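# Shelve two glove boxes into the wall dispenser by size

## Task

A wall-mounted glove dispenser has three slots: small on the left, medium in the middle, large on the right. Take the two glove boxes off the cart and put each one into the slot matching its size. The cart and the pedal bin are movable. When finished, the gripper must have released the boxes and the robot must have backed away from them. The robot must not fall over or end up leaning; either of those means failure.

## Robot and tools

Robot: a Hello Robot Stretch 3 with one arm. It has a two-wheel differential base (0.33 m long, 0.34 m wide), a mast carrying a lift, and a telescoping arm that sticks out to the robot's RIGHT side, ending in a wrist (yaw, pitch, roll) and a two-finger gripper. The arm cannot reach forward by itself; to move the gripper along the robot's forward direction you drive the base. On-the-spot turns pivot about the point midway between the drive wheels, 0.05 m behind the front edge. With the arm retracted and the wrist folded, a turn sweeps a radius of 0.28 m; an unfolded, level gripper reaches past that circle.

Frames: the base frame has its origin on the floor between the drive wheels, x forward, y left, z up. hand_pose is reported in this frame, at the point where closed fingertips meet; with all wrist joints at zero its x axis points up, y points back along the arm toward the mast, z toward the rear. The odometry frame is the base frame as it was at scene start. Heading is positive to the left, -3.142 to 3.142.

Tool execute_actions: argument "actions" is a list holding zero or one action. An empty list only returns state and pictures. An action may contain "base", "joints", or both, plus optional "contact_limits"; all motions in it start together. "base" takes exactly one command, both relative to where the base currently stands: {"translate_m": d}, a straight drive in metres, forward positive, -1 to 1; or {"rotate_rad": d}, a turn in place in radians, left/counter-clockwise positive, -3.2 to 3.2. No sideways motion. "joints" is a single object of absolute targets keyed by name (not offsets): lift_m 0 to 1.1 (arm height on the mast, m); arm_m 0 to 0.52 (extension, m); wrist_yaw_rad -1.345 to 4.42 (0 along the arm, positive toward the front, 3.0 folded over the base); wrist_pitch_rad -1.57 to 0.451 (0 level, negative tips fingertips down); wrist_roll_rad -2.911 to 2.911 (0 fingers side by side); gripper_m -0.089 to 0.179 (larger is wider; actual fingertip gap is 0.007 less when nearly shut, 0.025 less when wide, and zero below 0.007); head_pan_rad -3.953 to 1.73 (0 forward, positive left, -1.57 looks along the arm); head_tilt_rad -1.53 to 0.419 (negative down). Done tolerances: lift and arm ±0.004, gripper ±0.004, yaw/roll/pan/tilt ±0.02, pitch ±0.05. Each action ends by 15 s. "contact_limits" accepts only arm_m, a motor_effort percentage 1 to 100 at which the arm motion stops; lower is gentler, too low stops immediately, and values above the maximum are trimmed. "cameras" selects pictures: head_camera, nav_camera, wrist_camera, or "all"; omitted/null means all, [] means none. Unknown keys, unknown camera names, or out-of-range numbers cause the whole call to be rejected with no motion. Joints or base left out of an action may keep driving toward an earlier target without the status showing it. If a result reports a stop, any later movement, wait or finished_scene calls in that same reply are skipped.

Tool wait: {"seconds": 0 to 10}; commands nothing and returns the same state and pictures. Tool zoom_image: {"camera", "region": [x0, y0, x1, y1]} in pixels of that camera's latest full image, origin top-left, at most 504 by 504. Tool finished_scene: {"scene": number}; closes the scene permanently and reports success, so the boxes must already be placed and staying put.

Result lines: base_status and joint_status tell how each motion of the last accepted action ended: done (for the base, wheels turned the commanded amount even if slipping), off_target (resting short and perhaps still pushing), contact_stop, time_out, torque_fault. on_its_own covers uncommanded things; its "held at" is the held target, not the position. joint_positions gives readings. motor_effort is percent of maximum, positive toward higher values, peak in brackets; readings carry fixed biases and noise. Positive wheel effort pushes forward. base_odometry counts wheel turns only; turned_by_wheels and turned_by_imu give turn since the last result; base_tilt in degrees (forward, right positive, with a fixed error up to about 4). lidar_m: 12 distances in metres from the base origin, sector 1 straight ahead, counter-clockwise (4th left, 7th behind, 10th right), scanning a plane 0.17 m up, range 0.15 to 12 m, "-" for nothing; misses clear objects, thin legs, and is partly blocked by the mast and by the robot when the lift is low. wrist_depth_mm (45 to 1000) and head_depth_mm (280 to 4000, sideways image) are 7x7 grids of median depths.

Cameras: head_camera and nav_camera move with head pan/tilt; wrist_camera rides on the gripper. Calibration per camera (K, distortion, T_world_to_cam mapping base frame to camera) is supplied with small per-scene errors, growing for the wrist camera.

Gripping: command gripper_m below the box width to grasp; open to at least 0.02 above the contact value to release. Readings do not prove a grasp. Over-squeezing triggers a stall guard that may let items slip.

Stops and contact: arm and lift stop and go slack on firm contact; a slack lift may sink under load or be pushed up by closing fingers. Base, wrist and head have no contact stop and keep pushing. Wrist servos overloaded for several seconds shut off for 10 s.

Speed: base goes up to 0.30 m/s and 1.9 rad/s only when stowed (lift_m under 0.30, arm_m under 0.03, wrist_yaw_rad above 2.54); otherwise 0.10 m/s and 0.63 rad/s.

Avoid: folding/unfolding the wrist unless lift_m is 0.32 to 0.95, pitch -0.4 and roll near 0; yaw below -0.4 without pitch at -0.5 or lower; pushing the arm into rigid things with the gripper above about 0.45 m, repeated pushes after a contact_stop, and driving while gripping or hooking something fixed, all of which can tip the robot. If snagged, reverse the last move in small steps; if tilted, free the gripper and lower lift_m to about 0.2. Drops, slams and hard pushes are penalised; loose objects may get occasional nudges. The robot holds its last command while you think.

Each tool is called after "Call:" as name([rows], argument=value, ...), one row to a line, values as JSON.

## Session

Call:
execute_actions(actions=[])

Scene clock: 0.00 s.
base_odometry: x=+0.000 y=+0.000 heading=+0.000 (m, m, rad; odometry frame)
turned_by_wheels: +0.000 (rad since the last result)
turned_by_imu: +0.000 (rad since the last result)
base_tilt: forward=-1.3 right=-2.1 (deg)
lidar_m: 2.12 2.30 1.52 1.53 1.94 2.20 2.23 1.76 1.20 1.21 2.09 2.10
head_depth_mm: 1888 2042 2027 1997 1992 1970 1959 / 1899 2118 2092 2067 2049 2059 2039 / 1901 2209 2203 2185 2134 2139 2106 / 1902 2306 2303 2275 2259 2224 2235 / 1901 2449 2411 2398 2365 2370 2299 / 1879 2531 2546 2516 2506 2473 2436 / 1902 2616 2659 2638 2612 2592 2536
base_status: not commanded
joint_positions: lift_m=+0.485 arm_m=+0.003 wrist_yaw_rad=+3.049 wrist_pitch_rad=-0.497 wrist_roll_rad=+0.018 gripper_m=+0.037 head_pan_rad=-0.016 head_tilt_rad=-0.020
joint_status: not commanded
motor_effort: left_wheel=+0 right_wheel=+0 lift_m=+22 arm_m=+0 wrist_yaw_rad=+0 wrist_pitch_rad=+6 wrist_roll_rad=+0 gripper_m=+0 head_pan_rad=+0 head_tilt_rad=+2 (%)
hand_pose: x=-0.0015 y=+0.0653 z=+0.4801 quat_wxyz=(+0.207, +0.698, +0.140, +0.671) (m; base frame)
wrist_depth_mm: - - - - - - - / - - - - - - - / - - - - - - - / 979 957 969 924 928 892 886 / 811 809 - 790 773 754 734 / 707 701 - 681 653 670 649 / 622 621 - - 602 580 577
pictures: head_camera (sideways: a quarter turn clockwise sets it upright), nav_camera (sideways: a quarter turn counterclockwise sets it upright), wrist_camera
Images, in order (width x height): head_camera 896x504, nav_camera 672x504, wrist_camera 644x364.

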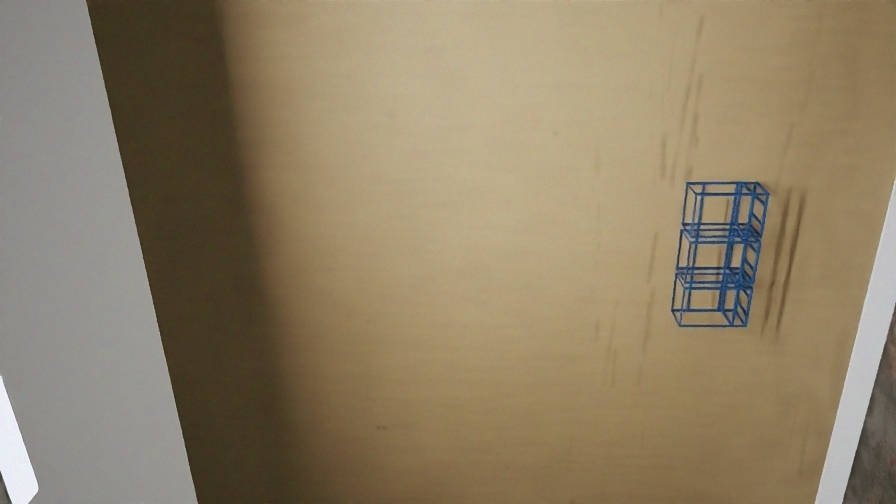

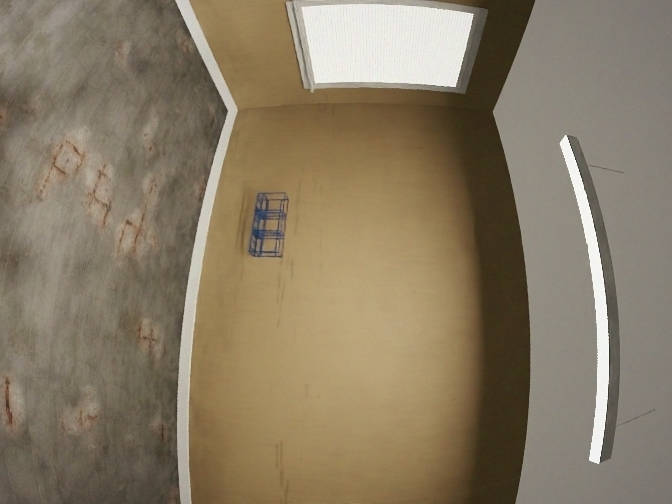

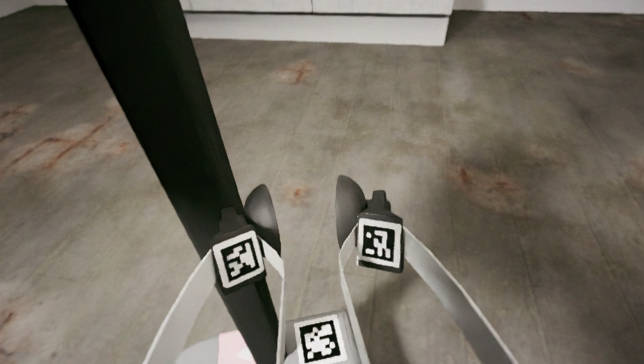

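Call:
execute_actions([
  {"joints":{"head_pan_rad":-1.6,"head_tilt_rad":-0.6}},
], cameras=["head_camera","nav_camera"])

Call:
execute_actions([
  {"joints":{"head_pan_rad":1.6,"head_tilt_rad":-0.6}},
], cameras=["head_camera","nav_camera"])

Scene clock: 4.80 s.
base_odometry: x=+0.000 y=+0.000 heading=+0.000 (m, m, rad; odometry frame)
turned_by_wheels: +0.000 (rad since the last result)
turned_by_imu: +0.000 (rad since the last result)
base_tilt: forward=-1.2 right=-2.1 (deg)
lidar_m: 2.12 2.31 1.52 1.54 1.93 2.20 2.23 1.76 1.20 1.21 2.08 2.10
head_depth_mm: 1371 1474 1571 1711 1886 1593 1328 / 1426 1543 1365 1582 1654 1590 1334 / 1488 1607 1431 1654 1786 1596 1331 / 1537 1673 1729 1734 1857 1599 1336 / 1601 1758 1932 2142 1978 1596 1333 / 1672 1827 2021 2270 1994 1603 1349 / 1751 1936 2139 2361 1999 1608 1345
base_status: not commanded
joint_positions: lift_m=+0.485 arm_m=+0.003 wrist_yaw_rad=+3.049 wrist_pitch_rad=-0.497 wrist_roll_rad=+0.018 gripper_m=+0.037 head_pan_rad=-1.593 head_tilt_rad=-0.592
joint_status: all done
motor_effort: left_wheel=+0(0) right_wheel=+0(0) lift_m=+22(22) arm_m=+0(0) wrist_yaw_rad=+0(0) wrist_pitch_rad=+6(6) wrist_roll_rad=+0(0) gripper_m=+0(0) head_pan_rad=-4(46) head_tilt_rad=-3(24) (%)
hand_pose: x=-0.0015 y=+0.0653 z=+0.4801 quat_wxyz=(+0.207, +0.698, +0.140, +0.671) (m; base frame)
wrist_depth_mm: - - - - - - - / - - - - - - - / - - - - - - - / 961 947 963 926 903 849 866 / 826 805 - 785 762 761 757 / 697 687 - 681 667 663 653 / 621 617 - - 598 589 580
pictures: head_camera (sideways: a quarter turn clockwise sets it upright), nav_camera (sideways: a quarter turn counterclockwise sets it upright)
camera_calibration (this result's frames):
head_camera: T_world_to_cam=[[0.0358445, 0.50755, -0.860876, 1.13236], [0.999308, -0.0096796, 0.0359016, -0.0461654], [0.00988894, -0.861568, -0.507546, 0.61687], [0, 0, 0, 1]] pos_world=[-0.000555501, -0.0436991, 1.28957]
nav_camera: T_world_to_cam=[[-0.0133064, -0.622144, 0.78279, -0.987432], [-0.997388, 0.0638375, 0.0337824, 0.0103019], [-0.0709888, -0.780296, -0.621369, 0.766615], [0, 0, 0, 1]] pos_world=[0.051557, -0.0167959, 1.24895]
Images, in order (width x height): head_camera 896x504, nav_camera 672x504.

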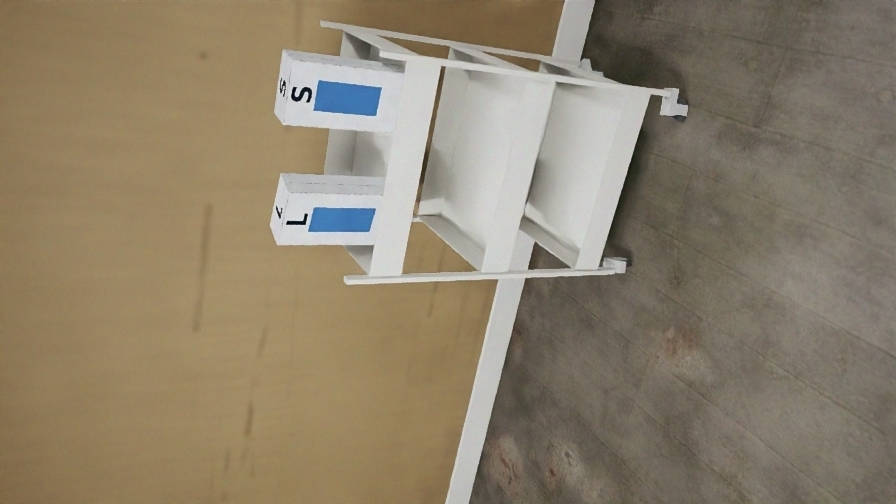

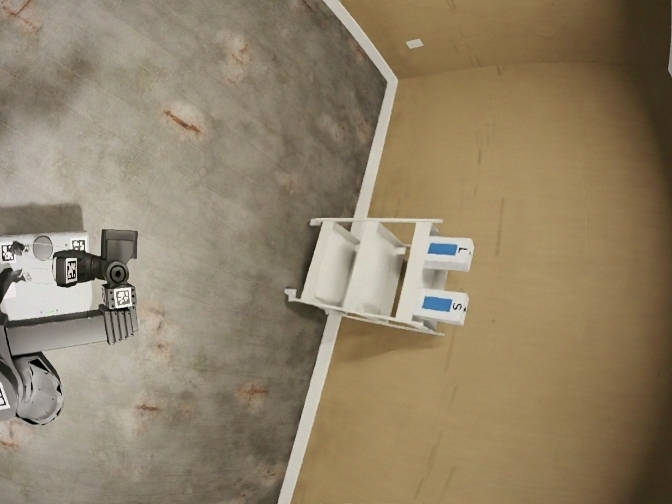

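Scene clock: 6.90 s.
base_odometry: x=+0.000 y=+0.000 heading=+0.000 (m, m, rad; odometry frame)
turned_by_wheels: +0.000 (rad since the last result)
turned_by_imu: +0.000 (rad since the last result)
base_tilt: forward=-1.4 right=-2.3 (deg)
lidar_m: 2.13 2.30 1.52 1.53 1.93 2.20 2.23 1.76 1.20 1.21 2.08 2.10
head_depth_mm: 1819 1882 1505 1634 1791 1595 1337 / 1897 1962 1555 1721 1853 1596 1333 / 1962 1805 1646 1811 1935 1595 1339 / 2074 2105 1733 1916 1978 1603 1341 / 2132 2153 1833 2050 1995 1602 1342 / 2269 2195 1924 2186 1989 1609 1340 / 2379 2484 2042 2330 2039 1651 -
base_status: not commanded
joint_positions: lift_m=+0.485 arm_m=+0.003 wrist_yaw_rad=+3.049 wrist_pitch_rad=-0.497 wrist_roll_rad=+0.018 gripper_m=+0.037 head_pan_rad=+1.593 head_tilt_rad=-0.593
joint_status: all done
motor_effort: left_wheel=+0(0) right_wheel=-1(0) lift_m=+22(22) arm_m=+0(0) wrist_yaw_rad=+1(0) wrist_pitch_rad=+5(6) wrist_roll_rad=+0(0) gripper_m=+0(0) head_pan_rad=+4(47) head_tilt_rad=-3(3) (%)
hand_pose: x=-0.0015 y=+0.0653 z=+0.4801 quat_wxyz=(+0.207, +0.698, +0.140, +0.671) (m; base frame)
wrist_depth_mm: - - - - - - - / - - - - - - - / - - - - - - - / 972 924 969 920 895 893 869 / 823 808 - 790 771 757 738 / 720 691 - 672 677 659 655 / 630 627 - - 591 588 583
pictures: head_camera (sideways: a quarter turn clockwise sets it upright), nav_camera (sideways: a quarter turn counterclockwise sets it upright)
camera_calibration (this result's frames):
head_camera: T_world_to_cam=[[-0.0135147, -0.508732, -0.860819, 1.13258], [-0.998769, -0.0342182, 0.035903, -0.0339788], [-0.0477207, 0.860245, -0.507644, 0.617348], [0, 0, 0, 1]] pos_world=[0.0108298, 0.0439478, 1.28956]
nav_camera: T_world_to_cam=[[-0.0140348, 0.622216, 0.782719, -0.987336], [0.99923, -0.0199638, 0.0337871, -0.00188361], [0.036649, 0.782591, -0.621457, 0.766073], [0, 0, 0, 1]] pos_world=[-0.0400507, 0.0147771, 1.24895]
Images, in order (width x height): head_camera 896x504, nav_camera 672x504.

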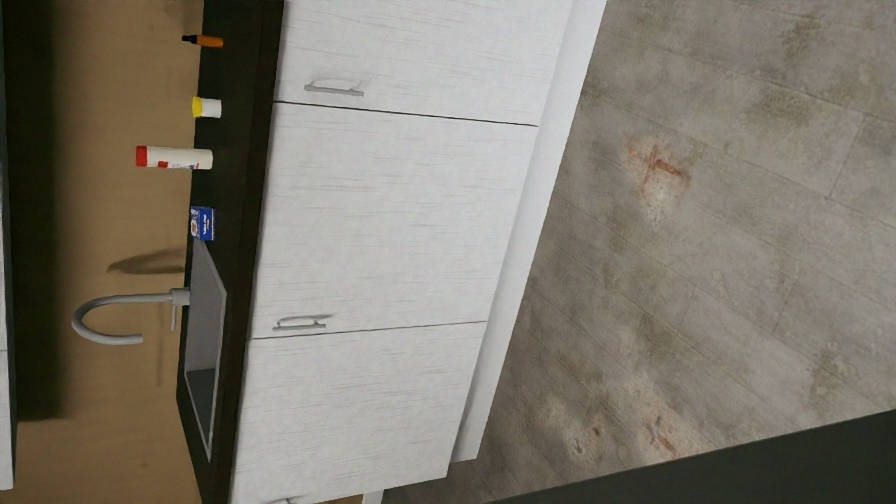

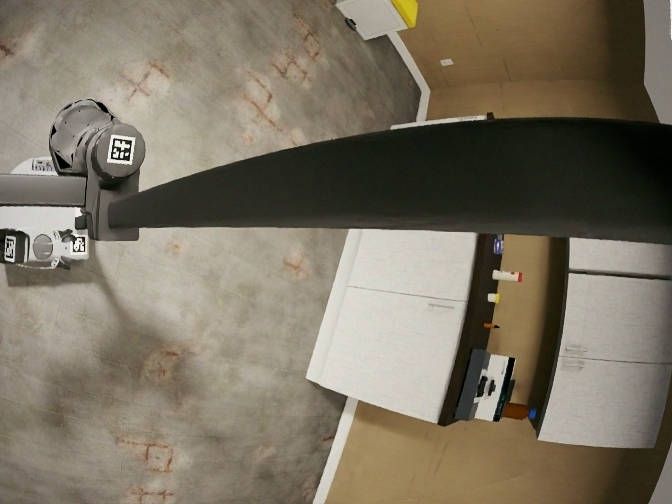

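Call:
execute_actions([
  {"base":{"rotate_rad":-2.06},"joints":{"head_pan_rad":0,"head_tilt_rad":-0.6}},
], cameras=[])

Call:
execute_actions([
  {"base":{"translate_m":0.55}},
], cameras=[])

Call:
execute_actions([
  {"base":{"rotate_rad":1.57},"joints":{"head_pan_rad":-1.57,"lift_m":0.9}},
], cameras=[])

Call:
execute_actions([
  {"base":{"translate_m":0.36},"joints":{"wrist_yaw_rad":0,"wrist_pitch_rad":-0.4,"wrist_roll_rad":0,"gripper_m":0.17}},
])

Scene clock: 27.80 s.
base_odometry: x=+0.000 y=+0.000 heading=-2.060 (m, m, rad; odometry frame)
turned_by_wheels: -2.060 (rad since the last result)
turned_by_imu: -2.025 (rad since the last result)
base_tilt: forward=-1.2 right=-2.1 (deg)
lidar_m: 1.20 1.22 2.15 2.10 2.14 2.27 1.51 1.54 2.00 2.20 2.50 1.74
head_depth_mm: 1418 1534 1690 1884 1980 1596 1327 / 1407 1539 1677 1875 1989 1593 1336 / 1404 1529 1673 1851 1977 1594 1332 / 1397 1524 1668 1845 1956 1594 1341 / 1396 1510 1651 1809 1866 1599 1339 / 1387 1503 1370 1590 1668 1606 1344 / 1377 1496 1571 1600 1682 1567 1345
base_status: done
joint_positions: lift_m=+0.485 arm_m=+0.003 wrist_yaw_rad=+3.049 wrist_pitch_rad=-0.497 wrist_roll_rad=+0.018 gripper_m=+0.037 head_pan_rad=+0.007 head_tilt_rad=-0.593
joint_status: all done
motor_effort: left_wheel=+2(5) right_wheel=-4(9) lift_m=+22(22) arm_m=+0(0) wrist_yaw_rad=-1(0) wrist_pitch_rad=+5(5) wrist_roll_rad=+0(0) gripper_m=+1(1) head_pan_rad=-4(48) head_tilt_rad=-2(3) (%)
hand_pose: x=-0.0015 y=+0.0653 z=+0.4801 quat_wxyz=(+0.207, +0.698, +0.140, +0.671) (m; base frame)
wrist_depth_mm: - - - - - - - / - - - - - - - / - - - - - - - / 976 949 960 911 894 878 865 / 817 808 - 791 760 746 749 / 699 696 - 683 677 662 656 / 630 629 - - 600 585 580
pictures: none
No camera images: the call's "cameras" was empty. Leave "cameras" out to get every camera's image.

Scene clock: 34.37 s.
base_odometry: x=-0.258 y=-0.486 heading=-2.060 (m, m, rad; odometry frame)
turned_by_wheels: +0.000 (rad since the last result)
turned_by_imu: +0.001 (rad since the last result)
base_tilt: forward=-1.3 right=-2.2 (deg)
lidar_m: 1.09 0.67 0.86 2.14 2.18 2.83 2.06 2.11 2.29 2.17 1.63 1.16
head_depth_mm: 929 1007 1110 1224 1368 1505 1335 / 920 1001 1100 1219 1351 1505 1334 / 921 998 1096 1211 1351 1507 1334 / 914 992 1081 1202 1345 1505 1341 / 909 986 1081 1198 1346 1492 1341 / 910 987 1077 1172 1253 1326 1219 / 907 981 1074 1112 895 1054 1155
base_status: done
joint_positions: lift_m=+0.485 arm_m=+0.003 wrist_yaw_rad=+3.049 wrist_pitch_rad=-0.497 wrist_roll_rad=+0.018 gripper_m=+0.037 head_pan_rad=+0.007 head_tilt_rad=-0.593
joint_status: not commanded
motor_effort: left_wheel=+2(6) right_wheel=-4(6) lift_m=+23(23) arm_m=+0(0) wrist_yaw_rad=+0(0) wrist_pitch_rad=+5(5) wrist_roll_rad=+0(0) gripper_m=+0(1) head_pan_rad=-5(4) head_tilt_rad=-3(3) (%)
hand_pose: x=-0.0015 y=+0.0653 z=+0.4801 quat_wxyz=(+0.207, +0.698, +0.140, +0.671) (m; base frame)
wrist_depth_mm: - - - - - - - / - - - - - - 954 / - - - - - - 775 / 981 955 964 921 910 866 802 / 805 814 - 780 777 754 729 / 695 703 - 686 664 663 646 / 614 618 - - 598 582 572
pictures: none
No camera images: the call's "cameras" was empty. Leave "cameras" out to get every camera's image.

Scene clock: 38.97 s.
base_odometry: x=-0.258 y=-0.486 heading=-0.490 (m, m, rad; odometry frame)
turned_by_wheels: +1.570 (rad since the last result)
turned_by_imu: +1.543 (rad since the last result)
base_tilt: forward=-1.3 right=-2.2 (deg)
lidar_m: 2.14 2.19 2.82 2.06 2.10 2.30 2.17 1.64 1.15 1.09 0.67 0.86
head_depth_mm: 931 1014 1113 1233 1380 1504 - / 925 1006 1107 1222 1373 1505 1406 / 921 1004 1105 1220 1363 1503 1404 / 917 999 1096 1213 1356 1506 1403 / 917 995 1090 1201 1345 1493 1413 / 916 993 1084 1171 1248 1214 1204 / 910 984 1084 1097 908 1083 1155
base_status: done
joint_positions: lift_m=+0.900 arm_m=+0.003 wrist_yaw_rad=+3.049 wrist_pitch_rad=-0.497 wrist_roll_rad=+0.018 gripper_m=+0.037 head_pan_rad=-1.563 head_tilt_rad=-0.593
joint_status: all done
motor_effort: left_wheel=-2(5) right_wheel=+4(9) lift_m=+24(25) arm_m=+0(0) wrist_yaw_rad=+0(0) wrist_pitch_rad=+6(6) wrist_roll_rad=+0(0) gripper_m=+0(1) head_pan_rad=-4(46) head_tilt_rad=-2(2) (%)
hand_pose: x=-0.0015 y=+0.0651 z=+0.8952 quat_wxyz=(+0.207, +0.698, +0.141, +0.670) (m; base frame)
wrist_depth_mm: - - - - - - - / - - - - - - - / - - - - - - - / - - - - - - - / - - - - - - - / - - - - - - - / - - - - 996 999 -
pictures: none
No camera images: the call's "cameras" was empty. Leave "cameras" out to get every camera's image.

Scene clock: 43.80 s.
base_odometry: x=+0.059 y=-0.655 heading=-0.490 (m, m, rad; odometry frame)
turned_by_wheels: +0.000 (rad since the last result)
turned_by_imu: +0.000 (rad since the last result)
base_tilt: forward=-1.3 right=-2.2 (deg)
lidar_m: 1.79 1.82 2.35 2.10 2.14 2.68 2.53 1.64 1.12 0.62 0.63 1.39
head_depth_mm: 905 986 1084 1198 1344 1464 - / 901 984 1077 1183 1311 1476 - / 899 974 1067 1066 902 811 - / 893 969 1064 834 903 1045 1127 / 890 965 1058 1136 967 1025 1143 / 886 963 1053 797 805 1050 1125 / 881 959 1049 1108 848 1022 1252
base_status: done
joint_positions: lift_m=+0.900 arm_m=+0.003 wrist_yaw_rad=+0.002 wrist_pitch_rad=-0.420 wrist_roll_rad=+0.003 gripper_m=+0.170 head_pan_rad=-1.563 head_tilt_rad=-0.593
joint_status: all done
motor_effort: left_wheel=-3(4) right_wheel=+3(9) lift_m=+25(25) arm_m=+0(1) wrist_yaw_rad=-1(2) wrist_pitch_rad=+9(9) wrist_roll_rad=-2(2) gripper_m=+0(83) head_pan_rad=-5(4) head_tilt_rad=-2(3) (%)
hand_pose: x=-0.0212 y=-0.3718 z=+0.9122 quat_wxyz=(+0.691, +0.148, -0.692, -0.147) (m; base frame)
wrist_depth_mm: 674 705 731 769 818 858 944 / 424 433 762 761 903 971 - / 796 460 717 655 - - - / 857 498 600 519 - - - / 717 495 859 846 - - - / - 726 757 767 - - - / - - 925 969 - - -
pictures: head_camera (sideways: a quarter turn clockwise sets it upright), nav_camera (sideways: a quarter turn counterclockwise sets it upright), wrist_camera
camera_calibration (this result's frames):
head_camera: T_world_to_cam=[[0.0206785, 0.508934, -0.860557, 1.13203], [0.999152, 0.0201226, 0.0359093, -0.0461744], [0.0355921, -0.860571, -0.508086, 0.617416], [0, 0, 0, 1]] pos_world=[0.000751427, -0.0438705, 1.28954]
nav_camera: T_world_to_cam=[[0.00526886, -0.622755, 0.782399, -0.987037], [-0.998849, 0.0340247, 0.0338086, 0.0102767], [-0.0476754, -0.781677, -0.621859, 0.76711], [0, 0, 0, 1]] pos_world=[0.0520377, -0.0153988, 1.24894]
wrist_camera: T_world_to_cam=[[-0.995372, 0.0934437, -0.0224312, 0.0254858], [0.0764413, 0.628439, -0.774094, 0.9557], [-0.0582376, -0.772226, -0.632674, 0.463771], [0, 0, 0, 1]] pos_world=[-0.0206782, -0.244845, 1.03379]
Images, in order (width x height): head_camera 896x504, nav_camera 672x504, wrist_camera 644x364.

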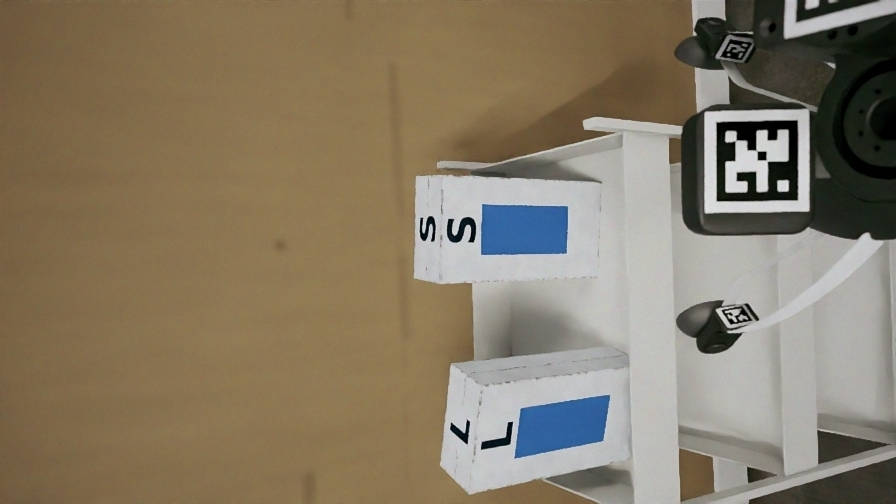

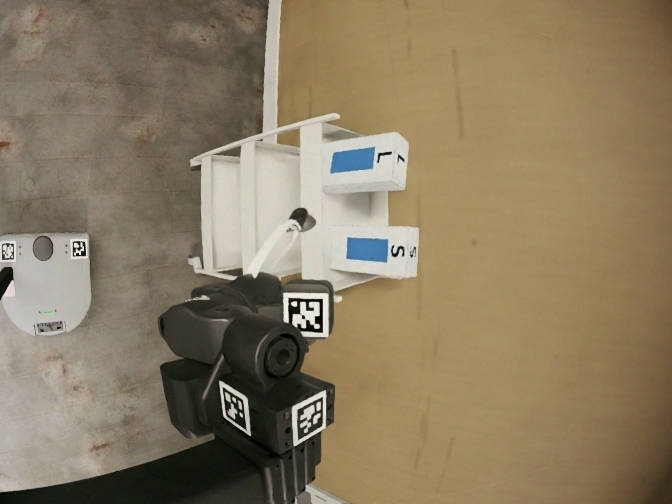

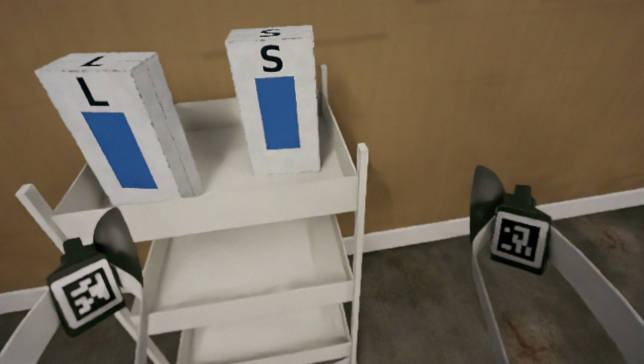

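Call:
execute_actions([
  {"base":{"translate_m":0.035},"joints":{"wrist_pitch_rad":0,"gripper_m":0.179,"lift_m":0.76}},
], cameras=[])

Call:
execute_actions([
  {"joints":{"arm_m":0.2}},
])

Scene clock: 57.17 s.
base_odometry: x=+0.090 y=-0.671 heading=-0.490 (m, m, rad; odometry frame)
turned_by_wheels: +0.000 (rad since the last result)
turned_by_imu: +0.000 (rad since the last result)
base_tilt: forward=-1.2 right=-2.1 (deg)
lidar_m: 1.75 1.78 2.30 2.11 2.14 2.72 2.57 1.65 1.12 0.62 0.63 1.38
head_depth_mm: 901 982 1075 1191 1337 1470 1329 / 898 978 1071 1188 1261 1030 1303 / 895 973 1065 828 886 1043 1069 / 890 969 1062 1093 903 1051 1153 / 885 965 1056 1131 865 1049 1119 / 882 963 1048 793 812 1049 1120 / 878 956 1048 1135 937 1400 1283
base_status: done
joint_positions: lift_m=+0.760 arm_m=+0.003 wrist_yaw_rad=+0.001 wrist_pitch_rad=-0.022 wrist_roll_rad=+0.003 gripper_m=+0.179 head_pan_rad=-1.563 head_tilt_rad=-0.593
joint_status: all done
motor_effort: left_wheel=-3(3) right_wheel=+3(9) lift_m=+20(25) arm_m=+0(0) wrist_yaw_rad=+0(1) wrist_pitch_rad=+10(10) wrist_roll_rad=-2(2) gripper_m=+0(50) head_pan_rad=-4(4) head_tilt_rad=-2(2) (%)
hand_pose: x=-0.0211 y=-0.4033 z=+0.8692 quat_wxyz=(+0.706, +0.008, -0.708, -0.008) (m; base frame)
wrist_depth_mm: 685 706 755 778 823 876 884 / 724 736 767 812 848 873 919 / 740 422 791 513 868 913 961 / 767 419 737 534 948 963 - / 798 448 625 544 956 991 - / - 408 422 445 963 - - / 884 779 766 740 - - -
pictures: none
No camera images: the call's "cameras" was empty. Leave "cameras" out to get every camera's image.

Scene clock: 59.87 s.
base_odometry: x=+0.090 y=-0.671 heading=-0.490 (m, m, rad; odometry frame)
turned_by_wheels: +0.000 (rad since the last result)
turned_by_imu: +0.000 (rad since the last result)
base_tilt: forward=-1.3 right=-2.2 (deg)
lidar_m: 1.75 1.78 2.30 2.11 2.14 2.72 2.56 1.64 1.12 0.62 0.63 1.38
head_depth_mm: 902 981 1077 1197 1335 - - / 897 976 1072 1181 1268 - 1249 / 896 973 1065 831 881 - 1169 / 890 969 1060 1092 902 1047 1151 / 886 963 1058 1135 826 1052 1123 / 884 959 1048 793 813 1049 1119 / 881 954 1044 1138 938 1410 1281
base_status: not commanded
joint_positions: lift_m=+0.760 arm_m=+0.200 wrist_yaw_rad=+0.000 wrist_pitch_rad=-0.021 wrist_roll_rad=+0.003 gripper_m=+0.179 head_pan_rad=-1.563 head_tilt_rad=-0.593
joint_status: all done
motor_effort: left_wheel=-3(3) right_wheel=+3(3) lift_m=+19(20) arm_m=+2(3) wrist_yaw_rad=-1(1) wrist_pitch_rad=+10(10) wrist_roll_rad=-2(2) gripper_m=+1(1) head_pan_rad=-4(4) head_tilt_rad=-2(3) (%)
hand_pose: x=-0.0214 y=-0.6004 z=+0.8693 quat_wxyz=(+0.706, +0.008, -0.708, -0.008) (m; base frame)
wrist_depth_mm: 516 540 567 587 612 640 677 / 540 558 580 617 625 670 691 / 552 576 600 309 656 692 729 / 213 600 618 316 679 720 774 / 222 526 545 329 741 751 828 / - 299 478 345 433 819 852 / 253 279 379 355 338 857 905
pictures: head_camera (sideways: a quarter turn clockwise sets it upright), nav_camera (sideways: a quarter turn counterclockwise sets it upright), wrist_camera
camera_calibration (this result's frames):
head_camera: T_world_to_cam=[[0.0207592, 0.508931, -0.860557, 1.13203], [0.999156, 0.0199642, 0.0359093, -0.0461744], [0.0354557, -0.860576, -0.508087, 0.617417], [0, 0, 0, 1]] pos_world=[0.000744472, -0.0438696, 1.28954]
nav_camera: T_world_to_cam=[[0.00517012, -0.622756, 0.782399, -0.987036], [-0.998844, 0.0341831, 0.0338087, 0.0102766], [-0.0477994, -0.781669, -0.621859, 0.767112], [0, 0, 0, 1]] pos_world=[0.0520353, -0.015406, 1.24894]
wrist_camera: T_world_to_cam=[[-0.995267, 0.0783544, -0.057483, 0.0670728], [0.0772412, 0.27889, -0.957212, 1.0155], [-0.0589702, -0.957121, -0.283623, -0.154298], [0, 0, 0, 1]] pos_world=[-0.0207823, -0.436152, 0.932144]
Images, in order (width x height): head_camera 896x504, nav_camera 672x504, wrist_camera 644x364.

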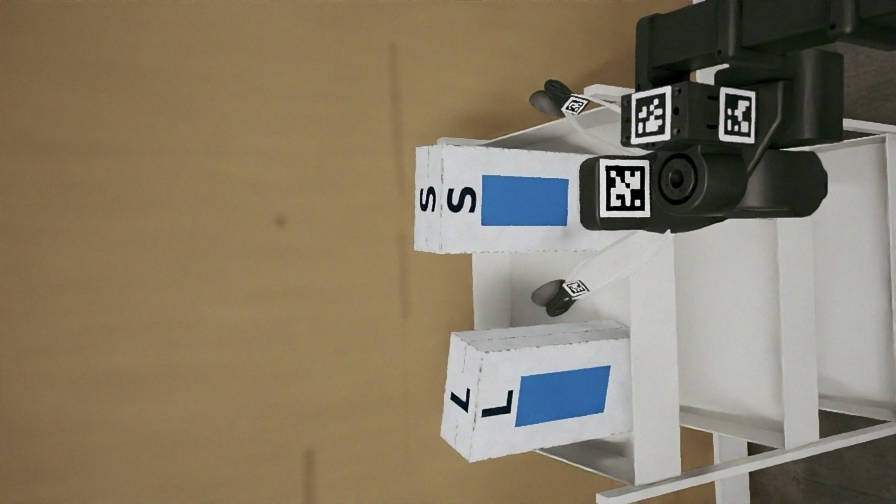

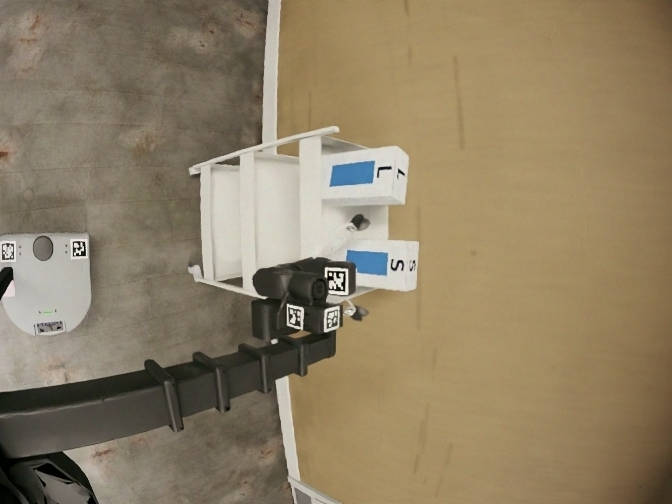

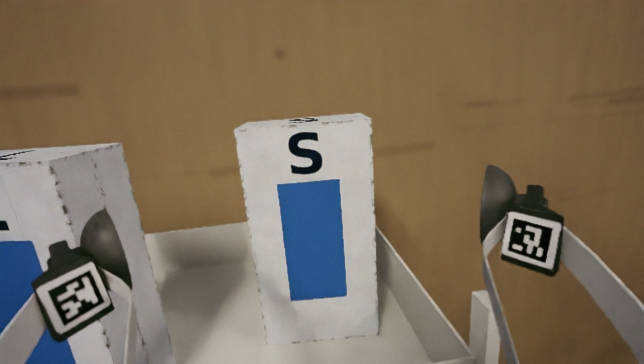

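Call:
execute_actions([
  {"joints":{"arm_m":0.37,"lift_m":0.745}},
])

Scene clock: 65.57 s.
base_odometry: x=+0.090 y=-0.671 heading=-0.490 (m, m, rad; odometry frame)
turned_by_wheels: +0.000 (rad since the last result)
turned_by_imu: +0.000 (rad since the last result)
base_tilt: forward=-1.3 right=-2.2 (deg)
lidar_m: 1.75 1.78 2.31 2.11 2.14 2.71 2.56 1.64 1.12 0.62 0.63 1.38
head_depth_mm: 903 981 1080 1196 1314 - - / 900 977 1073 1169 - 1033 1287 / 895 972 1065 825 - 1047 1144 / 891 969 1058 1109 901 1049 1151 / 888 964 1054 1128 861 1052 1121 / 887 959 1055 793 815 1054 1125 / 876 955 1044 1133 937 1394 1290
base_status: not commanded
joint_positions: lift_m=+0.745 arm_m=+0.370 wrist_yaw_rad=+0.000 wrist_pitch_rad=-0.021 wrist_roll_rad=+0.003 gripper_m=+0.179 head_pan_rad=-1.563 head_tilt_rad=-0.593
joint_status: all done
motor_effort: left_wheel=-3(3) right_wheel=+3(3) lift_m=+20(21) arm_m=+2(2) wrist_yaw_rad=+0(1) wrist_pitch_rad=+10(10) wrist_roll_rad=-2(2) gripper_m=+0(0) head_pan_rad=-4(4) head_tilt_rad=-2(2) (%)
hand_pose: x=-0.0214 y=-0.7704 z=+0.8543 quat_wxyz=(+0.706, +0.008, -0.708, -0.008) (m; base frame)
wrist_depth_mm: 377 385 405 422 436 459 486 / 388 408 419 441 457 483 502 / 405 418 148 133 134 502 533 / 417 429 135 136 139 520 553 / 432 455 141 144 145 540 578 / - 373 148 150 153 578 616 / 367 370 156 157 162 614 659
pictures: head_camera (sideways: a quarter turn clockwise sets it upright), nav_camera (sideways: a quarter turn counterclockwise sets it upright), wrist_camera
camera_calibration (this result's frames):
head_camera: T_world_to_cam=[[0.0207682, 0.50893, -0.860557, 1.13203], [0.999156, 0.0199464, 0.0359093, -0.0461744], [0.0354404, -0.860577, -0.508087, 0.617417], [0, 0, 0, 1]] pos_world=[0.000743693, -0.0438695, 1.28954]
nav_camera: T_world_to_cam=[[0.00515906, -0.622756, 0.782399, -0.987035], [-0.998843, 0.0342008, 0.0338087, 0.0102766], [-0.0478132, -0.781668, -0.621859, 0.767112], [0, 0, 0, 1]] pos_world=[0.052035, -0.0154068, 1.24894]
wrist_camera: T_world_to_cam=[[-0.995258, 0.0784601, -0.0574986, 0.0795996], [0.0772741, 0.278692, -0.957267, 1.04851], [-0.0590829, -0.95717, -0.283433, -0.321459], [0, 0, 0, 1]] pos_world=[-0.0207931, -0.606146, 0.917166]
Images, in order (width x height): head_camera 896x504, nav_camera 672x504, wrist_camera 644x364.

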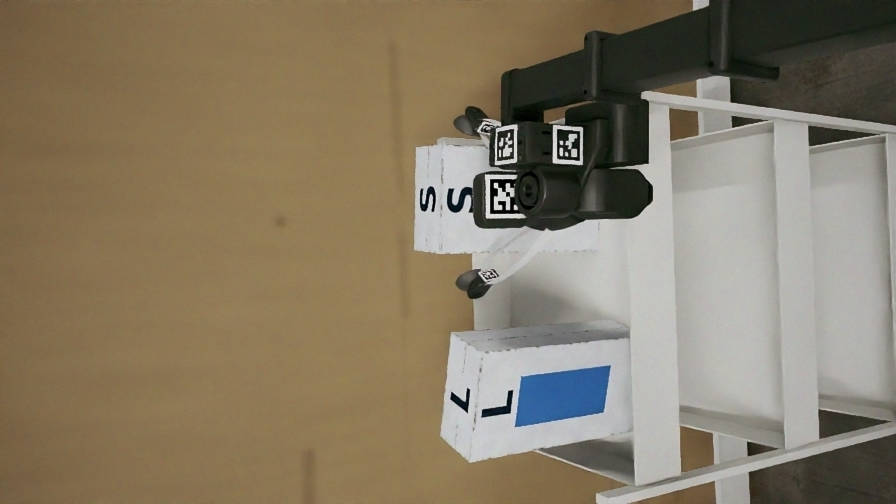

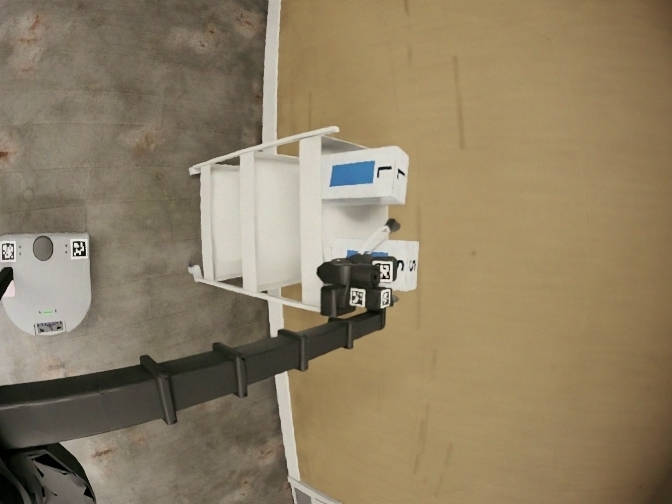

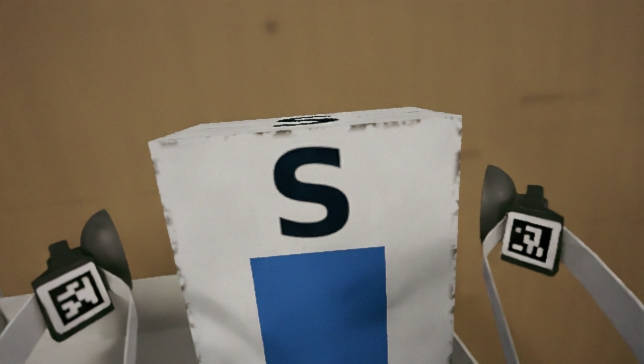

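Call:
execute_actions([
  {"joints":{"arm_m":0.385}},
], cameras=[])

Call:
execute_actions([
  {"joints":{"gripper_m":0.08}},
], cameras=[])

Call:
execute_actions([
  {"joints":{"lift_m":0.9}},
])

Scene clock: 69.27 s.
base_odometry: x=+0.090 y=-0.671 heading=-0.490 (m, m, rad; odometry frame)
turned_by_wheels: +0.000 (rad since the last result)
turned_by_imu: +0.000 (rad since the last result)
base_tilt: forward=-1.2 right=-2.1 (deg)
lidar_m: 1.75 1.79 2.30 2.10 2.14 2.72 2.56 1.64 1.12 0.62 0.63 1.38
head_depth_mm: 899 977 1076 1189 1319 - - / 899 976 1072 1166 - 1025 1300 / 894 975 1069 826 - 1043 1147 / 895 971 1061 1093 912 1048 1148 / 886 961 1056 1126 863 1050 1125 / 883 959 1047 795 812 1052 1119 / 880 956 1049 1133 940 1394 1284
base_status: not commanded
joint_positions: lift_m=+0.745 arm_m=+0.385 wrist_yaw_rad=+0.000 wrist_pitch_rad=-0.021 wrist_roll_rad=+0.003 gripper_m=+0.179 head_pan_rad=-1.563 head_tilt_rad=-0.593
joint_status: all done
motor_effort: left_wheel=-3(3) right_wheel=+3(3) lift_m=+19(19) arm_m=+2(3) wrist_yaw_rad=+0(0) wrist_pitch_rad=+10(10) wrist_roll_rad=-2(2) gripper_m=+1(0) head_pan_rad=-4(4) head_tilt_rad=-2(3) (%)
hand_pose: x=-0.0214 y=-0.7854 z=+0.8543 quat_wxyz=(+0.706, +0.008, -0.708, -0.008) (m; base frame)
wrist_depth_mm: 361 378 391 405 422 443 459 / 374 392 401 423 443 466 492 / 391 408 148 122 119 486 511 / 406 121 120 121 123 504 536 / 422 127 125 126 128 517 574 / - 349 131 133 135 564 597 / 347 352 138 140 142 592 627
pictures: none
No camera images: the call's "cameras" was empty. Leave "cameras" out to get every camera's image.

Scene clock: 70.73 s.
base_odometry: x=+0.090 y=-0.671 heading=-0.490 (m, m, rad; odometry frame)
turned_by_wheels: +0.000 (rad since the last result)
turned_by_imu: +0.000 (rad since the last result)
base_tilt: forward=-1.4 right=-2.3 (deg)
lidar_m: 1.75 1.79 2.30 2.10 2.13 2.72 2.56 1.64 1.12 0.62 0.63 1.38
head_depth_mm: 902 983 1077 1192 1315 - - / 896 978 1075 1168 - 1032 1297 / 897 970 1066 825 - 1046 1141 / 892 972 1058 1095 903 1047 1145 / 885 966 1056 1130 861 1051 1121 / 884 958 1048 793 813 1048 1122 / 880 956 1046 1139 937 1396 1285
base_status: not commanded
joint_positions: lift_m=+0.745 arm_m=+0.385 wrist_yaw_rad=-0.006 wrist_pitch_rad=-0.020 wrist_roll_rad=+0.003 gripper_m=+0.081 head_pan_rad=-1.563 head_tilt_rad=-0.593
joint_status: all done
motor_effort: left_wheel=-4(3) right_wheel=+6(7) lift_m=+20(19) arm_m=+2(2) wrist_yaw_rad=+4(5) wrist_pitch_rad=+10(10) wrist_roll_rad=-1(2) gripper_m=-20(94) head_pan_rad=-4(4) head_tilt_rad=-3(2) (%)
hand_pose: x=-0.0230 y=-0.7854 z=+0.8545 quat_wxyz=(+0.706, +0.005, -0.708, -0.010) (m; base frame)
wrist_depth_mm: 363 374 392 407 424 447 468 / 370 391 409 424 445 463 488 / 389 400 150 122 123 487 509 / 403 125 123 125 126 521 541 / 416 276 129 130 132 540 564 / 435 - 134 137 138 570 603 / 340 354 142 143 145 596 661
pictures: none
No camera images: the call's "cameras" was empty. Leave "cameras" out to get every camera's image.

Scene clock: 72.97 s.
base_odometry: x=+0.090 y=-0.671 heading=-0.490 (m, m, rad; odometry frame)
turned_by_wheels: +0.000 (rad since the last result)
turned_by_imu: +0.000 (rad since the last result)
base_tilt: forward=-1.3 right=-2.2 (deg)
lidar_m: 1.75 1.78 2.31 2.10 2.14 2.72 2.56 1.64 1.12 0.62 0.63 1.39
head_depth_mm: 900 982 1060 - 1360 1484 1330 / 900 978 1042 1223 1265 1457 1301 / 895 974 1037 - 962 1042 1142 / 890 968 1032 831 961 1049 1144 / 888 960 1049 1128 860 1051 1123 / 883 959 1052 794 813 1050 1126 / 879 955 1044 1135 936 1406 1288
base_status: not commanded
joint_positions: lift_m=+0.900 arm_m=+0.385 wrist_yaw_rad=+0.000 wrist_pitch_rad=-0.075 wrist_roll_rad=+0.003 gripper_m=+0.081 head_pan_rad=-1.563 head_tilt_rad=-0.593
joint_status: all done
on_its_own: wrist_pitch_rad is at rest, and its effort (+35) is outside its rest range (-20 to +32)
motor_effort: left_wheel=-3(3) right_wheel=+4(7) lift_m=+28(21) arm_m=+2(2) wrist_yaw_rad=+0(4) wrist_pitch_rad=+35(36) wrist_roll_rad=-2(2) gripper_m=-19(20) head_pan_rad=-4(4) head_tilt_rad=-3(3) (%)
hand_pose: x=-0.0216 y=-0.7834 z=+0.9951 quat_wxyz=(+0.706, +0.027, -0.707, -0.027) (m; base frame)
wrist_depth_mm: 357 372 384 400 416 438 455 / 372 390 400 427 444 464 483 / 389 402 172 127 124 489 516 / 409 125 125 126 127 522 549 / 430 131 129 131 133 565 583 / 458 136 136 136 138 603 646 / 465 492 141 143 145 641 684
pictures: head_camera (sideways: a quarter turn clockwise sets it upright), nav_camera (sideways: a quarter turn counterclockwise sets it upright), wrist_camera
camera_calibration (this result's frames):
head_camera: T_world_to_cam=[[0.0207683, 0.50893, -0.860557, 1.13203], [0.999156, 0.0199463, 0.0359093, -0.0461744], [0.0354403, -0.860577, -0.508087, 0.617417], [0, 0, 0, 1]] pos_world=[0.000743687, -0.0438695, 1.28954]
nav_camera: T_world_to_cam=[[0.00515899, -0.622756, 0.782399, -0.987035], [-0.998843, 0.0342009, 0.0338087, 0.0102766], [-0.0478133, -0.781668, -0.621859, 0.767112], [0, 0, 0, 1]] pos_world=[0.052035, -0.0154068, 1.24894]
wrist_camera: T_world_to_cam=[[-0.995238, 0.0819537, -0.0527659, 0.0866097], [0.0770605, 0.330079, -0.940803, 1.21074], [-0.0596853, -0.940389, -0.334823, -0.229796], [0, 0, 0, 1]] pos_world=[-0.0208186, -0.622836, 1.0667]
Images, in order (width x height): head_camera 896x504, nav_camera 672x504, wrist_camera 644x364.

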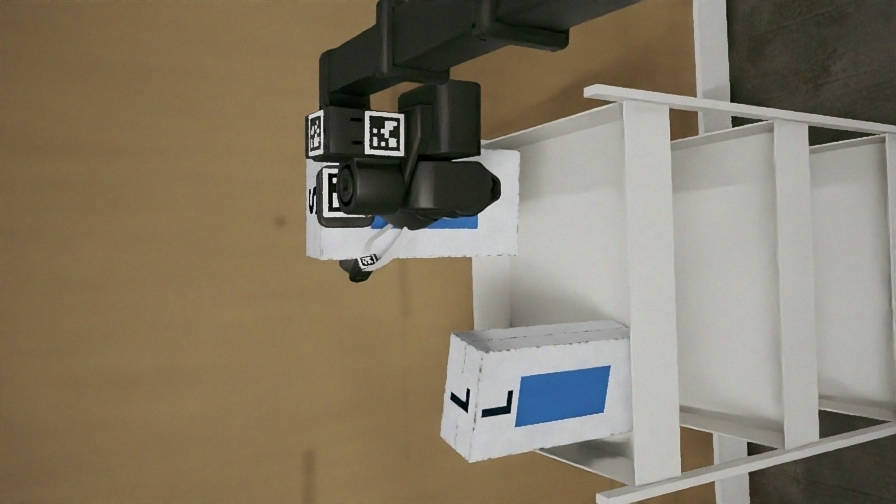

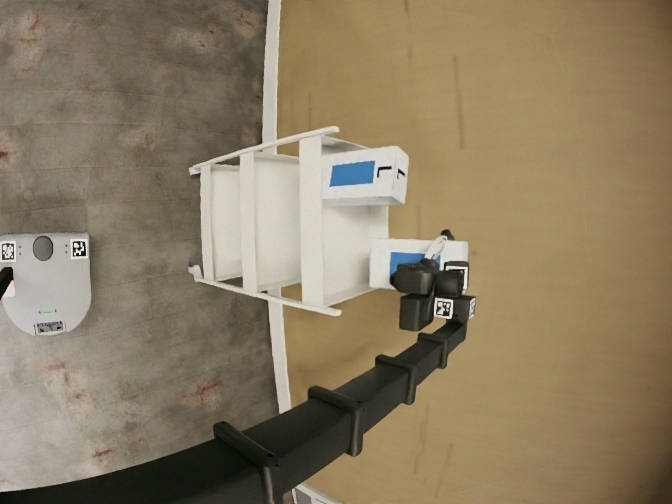

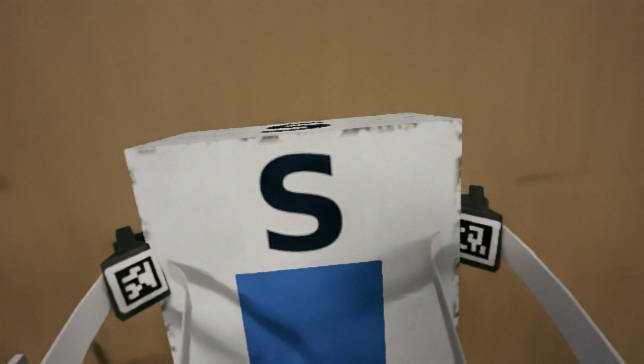

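Call:
execute_actions([
  {"joints":{"lift_m":0.95}},
], cameras=[])

Call:
execute_actions([
  {"joints":{"arm_m":0.0}},
], cameras=[])

Call:
execute_actions([
  {"base":{"translate_m":0.9}},
], cameras=[])

Call:
execute_actions([
  {"base":{"rotate_rad":1.59},"joints":{"head_pan_rad":-0.6,"head_tilt_rad":-0.6}},
])

Scene clock: 84.10 s.
base_odometry: x=+0.090 y=-0.671 heading=-0.490 (m, m, rad; odometry frame)
turned_by_wheels: +0.000 (rad since the last result)
turned_by_imu: +0.000 (rad since the last result)
base_tilt: forward=-1.2 right=-2.2 (deg)
lidar_m: 1.75 1.78 2.32 2.11 2.13 2.71 2.56 1.64 1.12 0.62 0.63 1.38
head_depth_mm: 902 985 - 1206 1338 1491 1332 / 899 978 - 1201 1257 1443 1299 / 897 971 - 801 963 1045 1147 / 889 969 760 1086 966 1046 1144 / 888 966 1054 1131 859 1047 1121 / 882 960 1048 793 814 1047 1123 / 877 958 1045 1130 936 1405 1280
base_status: not commanded
joint_positions: lift_m=+0.950 arm_m=+0.385 wrist_yaw_rad=+0.000 wrist_pitch_rad=-0.075 wrist_roll_rad=+0.003 gripper_m=+0.081 head_pan_rad=-1.563 head_tilt_rad=-0.593
joint_status: all done
on_its_own: wrist_pitch_rad is at rest, and its effort (+35) is outside its rest range (-20 to +32)
motor_effort: left_wheel=-2(2) right_wheel=+4(4) lift_m=+28(36) arm_m=+2(2) wrist_yaw_rad=+0(1) wrist_pitch_rad=+35(35) wrist_roll_rad=-2(1) gripper_m=-18(18) head_pan_rad=-4(4) head_tilt_rad=-3(2) (%)
hand_pose: x=-0.0216 y=-0.7834 z=+1.0451 quat_wxyz=(+0.706, +0.027, -0.707, -0.027) (m; base frame)
wrist_depth_mm: 361 370 383 400 422 438 460 / 371 387 401 422 438 466 488 / 393 401 174 128 124 488 515 / 415 125 124 126 127 522 546 / 430 131 130 131 132 555 584 / 450 136 135 137 138 600 630 / 470 503 141 143 145 630 686
pictures: none
No camera images: the call's "cameras" was empty. Leave "cameras" out to get every camera's image.

Scene clock: 88.10 s.
base_odometry: x=+0.090 y=-0.671 heading=-0.490 (m, m, rad; odometry frame)
turned_by_wheels: +0.000 (rad since the last result)
turned_by_imu: +0.000 (rad since the last result)
base_tilt: forward=-1.3 right=-2.1 (deg)
lidar_m: 1.75 1.78 2.30 2.10 2.13 2.72 2.56 1.64 1.12 0.62 0.63 1.38
head_depth_mm: 901 983 1077 1186 1358 - - / 900 978 1069 406 389 - - / 895 971 1062 407 - - - / 890 970 1061 408 409 453 1148 / 885 965 1055 1132 807 1048 1125 / 881 961 1048 795 811 1047 1122 / 882 955 1047 1134 936 1400 1284
base_status: not commanded
joint_positions: lift_m=+0.950 arm_m=+0.003 wrist_yaw_rad=+0.000 wrist_pitch_rad=-0.075 wrist_roll_rad=+0.003 gripper_m=+0.081 head_pan_rad=-1.563 head_tilt_rad=-0.593
joint_status: all done
joint sent to its limit — the command would take arm_m past its lower limit, so that joint was sent only as far as its limit.
on_its_own: wrist_pitch_rad is at rest, and its effort (+35) is outside its rest range (-20 to +32)
motor_effort: left_wheel=-3(2) right_wheel=+3(4) lift_m=+28(29) arm_m=-3(2) wrist_yaw_rad=-1(0) wrist_pitch_rad=+35(35) wrist_roll_rad=-2(1) gripper_m=-19(18) head_pan_rad=-4(4) head_tilt_rad=-3(2) (%)
hand_pose: x=-0.0215 y=-0.4016 z=+1.0451 quat_wxyz=(+0.706, +0.027, -0.707, -0.027) (m; base frame)
wrist_depth_mm: 674 699 738 772 808 825 889 / 713 767 790 793 851 873 946 / 746 774 174 127 124 915 - / 790 125 125 126 127 982 - / 817 130 130 131 132 - - / 865 136 134 136 138 - - / 903 539 141 143 144 - -
pictures: none
No camera images: the call's "cameras" was empty. Leave "cameras" out to get every camera's image.

Scene clock: 98.20 s.
base_odometry: x=+0.884 y=-1.095 heading=-0.490 (m, m, rad; odometry frame)
turned_by_wheels: +0.000 (rad since the last result)
turned_by_imu: +0.000 (rad since the last result)
base_tilt: forward=-1.2 right=-2.3 (deg)
lidar_m: 0.86 0.87 1.13 2.56 2.57 2.86 3.45 0.84 0.84 0.98 1.00 0.91
head_depth_mm: 837 910 998 1097 1256 - - / 832 906 988 405 390 - - / 829 900 989 407 - - - / 828 898 984 409 409 453 1306 / 818 892 978 1075 1223 1365 1332 / 819 890 972 1074 1196 1350 1339 / 817 882 967 1068 1189 1349 1345
base_status: done
joint_positions: lift_m=+0.950 arm_m=+0.003 wrist_yaw_rad=+0.000 wrist_pitch_rad=-0.075 wrist_roll_rad=+0.003 gripper_m=+0.081 head_pan_rad=-1.563 head_tilt_rad=-0.593
joint_status: not commanded
on_its_own: wrist_pitch_rad is at rest, and its effort (+35) is outside its rest range (-20 to +32)
motor_effort: left_wheel=-2(3) right_wheel=+3(9) lift_m=+28(28) arm_m=-3(3) wrist_yaw_rad=-1(0) wrist_pitch_rad=+35(35) wrist_roll_rad=-1(2) gripper_m=-19(19) head_pan_rad=-4(4) head_tilt_rad=-2(2) (%)
hand_pose: x=-0.0214 y=-0.4016 z=+1.0451 quat_wxyz=(+0.706, +0.027, -0.707, -0.027) (m; base frame)
wrist_depth_mm: 621 643 668 687 732 758 782 / 634 669 671 732 773 808 844 / 674 699 174 127 124 836 898 / 704 125 124 126 128 912 954 / 749 131 129 131 132 957 829 / 776 136 134 137 138 - 707 / 828 854 141 142 144 - 869
pictures: none
No camera images: the call's "cameras" was empty. Leave "cameras" out to get every camera's image.

Scene clock: 101.70 s.
base_odometry: x=+0.884 y=-1.095 heading=+1.100 (m, m, rad; odometry frame)
turned_by_wheels: +1.590 (rad since the last result)
turned_by_imu: +1.562 (rad since the last result)
base_tilt: forward=-1.2 right=-2.2 (deg)
lidar_m: 2.66 2.40 2.90 3.46 0.84 0.85 0.98 1.00 0.91 0.86 0.87 1.14
head_depth_mm: 894 955 1019 1096 1184 1289 1304 / 984 1051 1133 1233 1338 1468 1327 / 1088 1174 1274 1406 1544 1560 1331 / 1218 1325 1464 1620 1798 1604 1328 / 1379 1531 1707 1916 1973 1603 1342 / 1592 1792 2013 2325 1991 1604 1340 / 1905 2168 2582 2646 1978 1606 1343
base_status: done
joint_positions: lift_m=+0.950 arm_m=+0.003 wrist_yaw_rad=+0.001 wrist_pitch_rad=-0.075 wrist_roll_rad=+0.003 gripper_m=+0.081 head_pan_rad=-0.607 head_tilt_rad=-0.593
joint_status: all done
on_its_own: wrist_pitch_rad is at rest, and its effort (+36) is outside its rest range (-20 to +32)
motor_effort: left_wheel=-2(6) right_wheel=+3(9) lift_m=+28(28) arm_m=-3(3) wrist_yaw_rad=-1(0) wrist_pitch_rad=+36(35) wrist_roll_rad=-1(1) gripper_m=-19(19) head_pan_rad=+4(47) head_tilt_rad=-3(1) (%)
hand_pose: x=-0.0213 y=-0.4016 z=+1.0451 quat_wxyz=(+0.706, +0.027, -0.707, -0.027) (m; base frame)
wrist_depth_mm: 524 545 549 562 602 627 643 / 538 561 576 601 625 649 685 / 561 582 174 127 124 699 726 / 589 125 124 126 127 728 765 / 626 131 129 131 133 798 845 / 651 136 135 136 139 841 869 / 689 729 141 142 145 884 958
pictures: head_camera (sideways: a quarter turn clockwise sets it upright), nav_camera (sideways: a quarter turn counterclockwise sets it upright), wrist_camera
camera_calibration (this result's frames):
head_camera: T_world_to_cam=[[-0.40378, 0.310497, -0.860554, 1.13462], [0.559974, 0.827732, 0.0359094, -0.0434955], [0.723458, -0.467388, -0.508091, 0.613226], [0, 0, 0, 1]] pos_world=[0.0388484, -0.0296776, 1.28954]
nav_camera: T_world_to_cam=[[0.511719, -0.354965, 0.782396, -0.990121], [-0.604027, -0.796247, 0.0338089, 0.00786794], [0.610979, -0.489889, -0.621863, 0.763099], [0, 0, 0, 1]] pos_world=[0.0451791, 0.0286393, 1.24894]
wrist_camera: T_world_to_cam=[[-0.995318, 0.0809746, -0.052774, 0.0578175], [0.0767385, 0.330078, -0.940829, 1.13177], [-0.0587638, -0.940474, -0.334746, 0.145946], [0, 0, 0, 1]] pos_world=[-0.0207275, -0.240996, 1.11671]
Images, in order (width x height): head_camera 896x504, nav_camera 672x504, wrist_camera 644x364.

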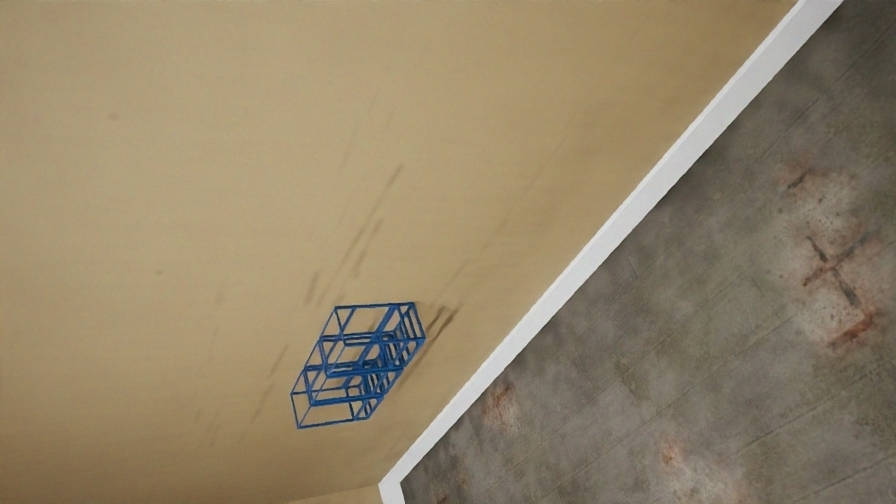

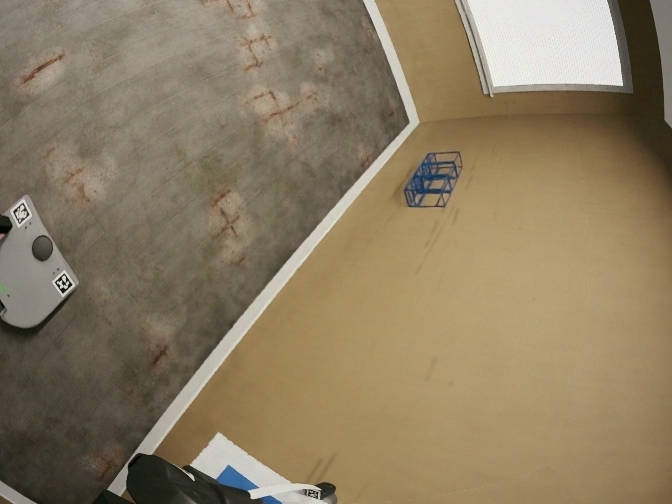

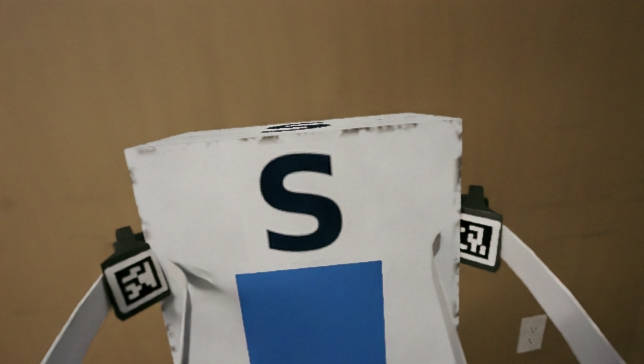

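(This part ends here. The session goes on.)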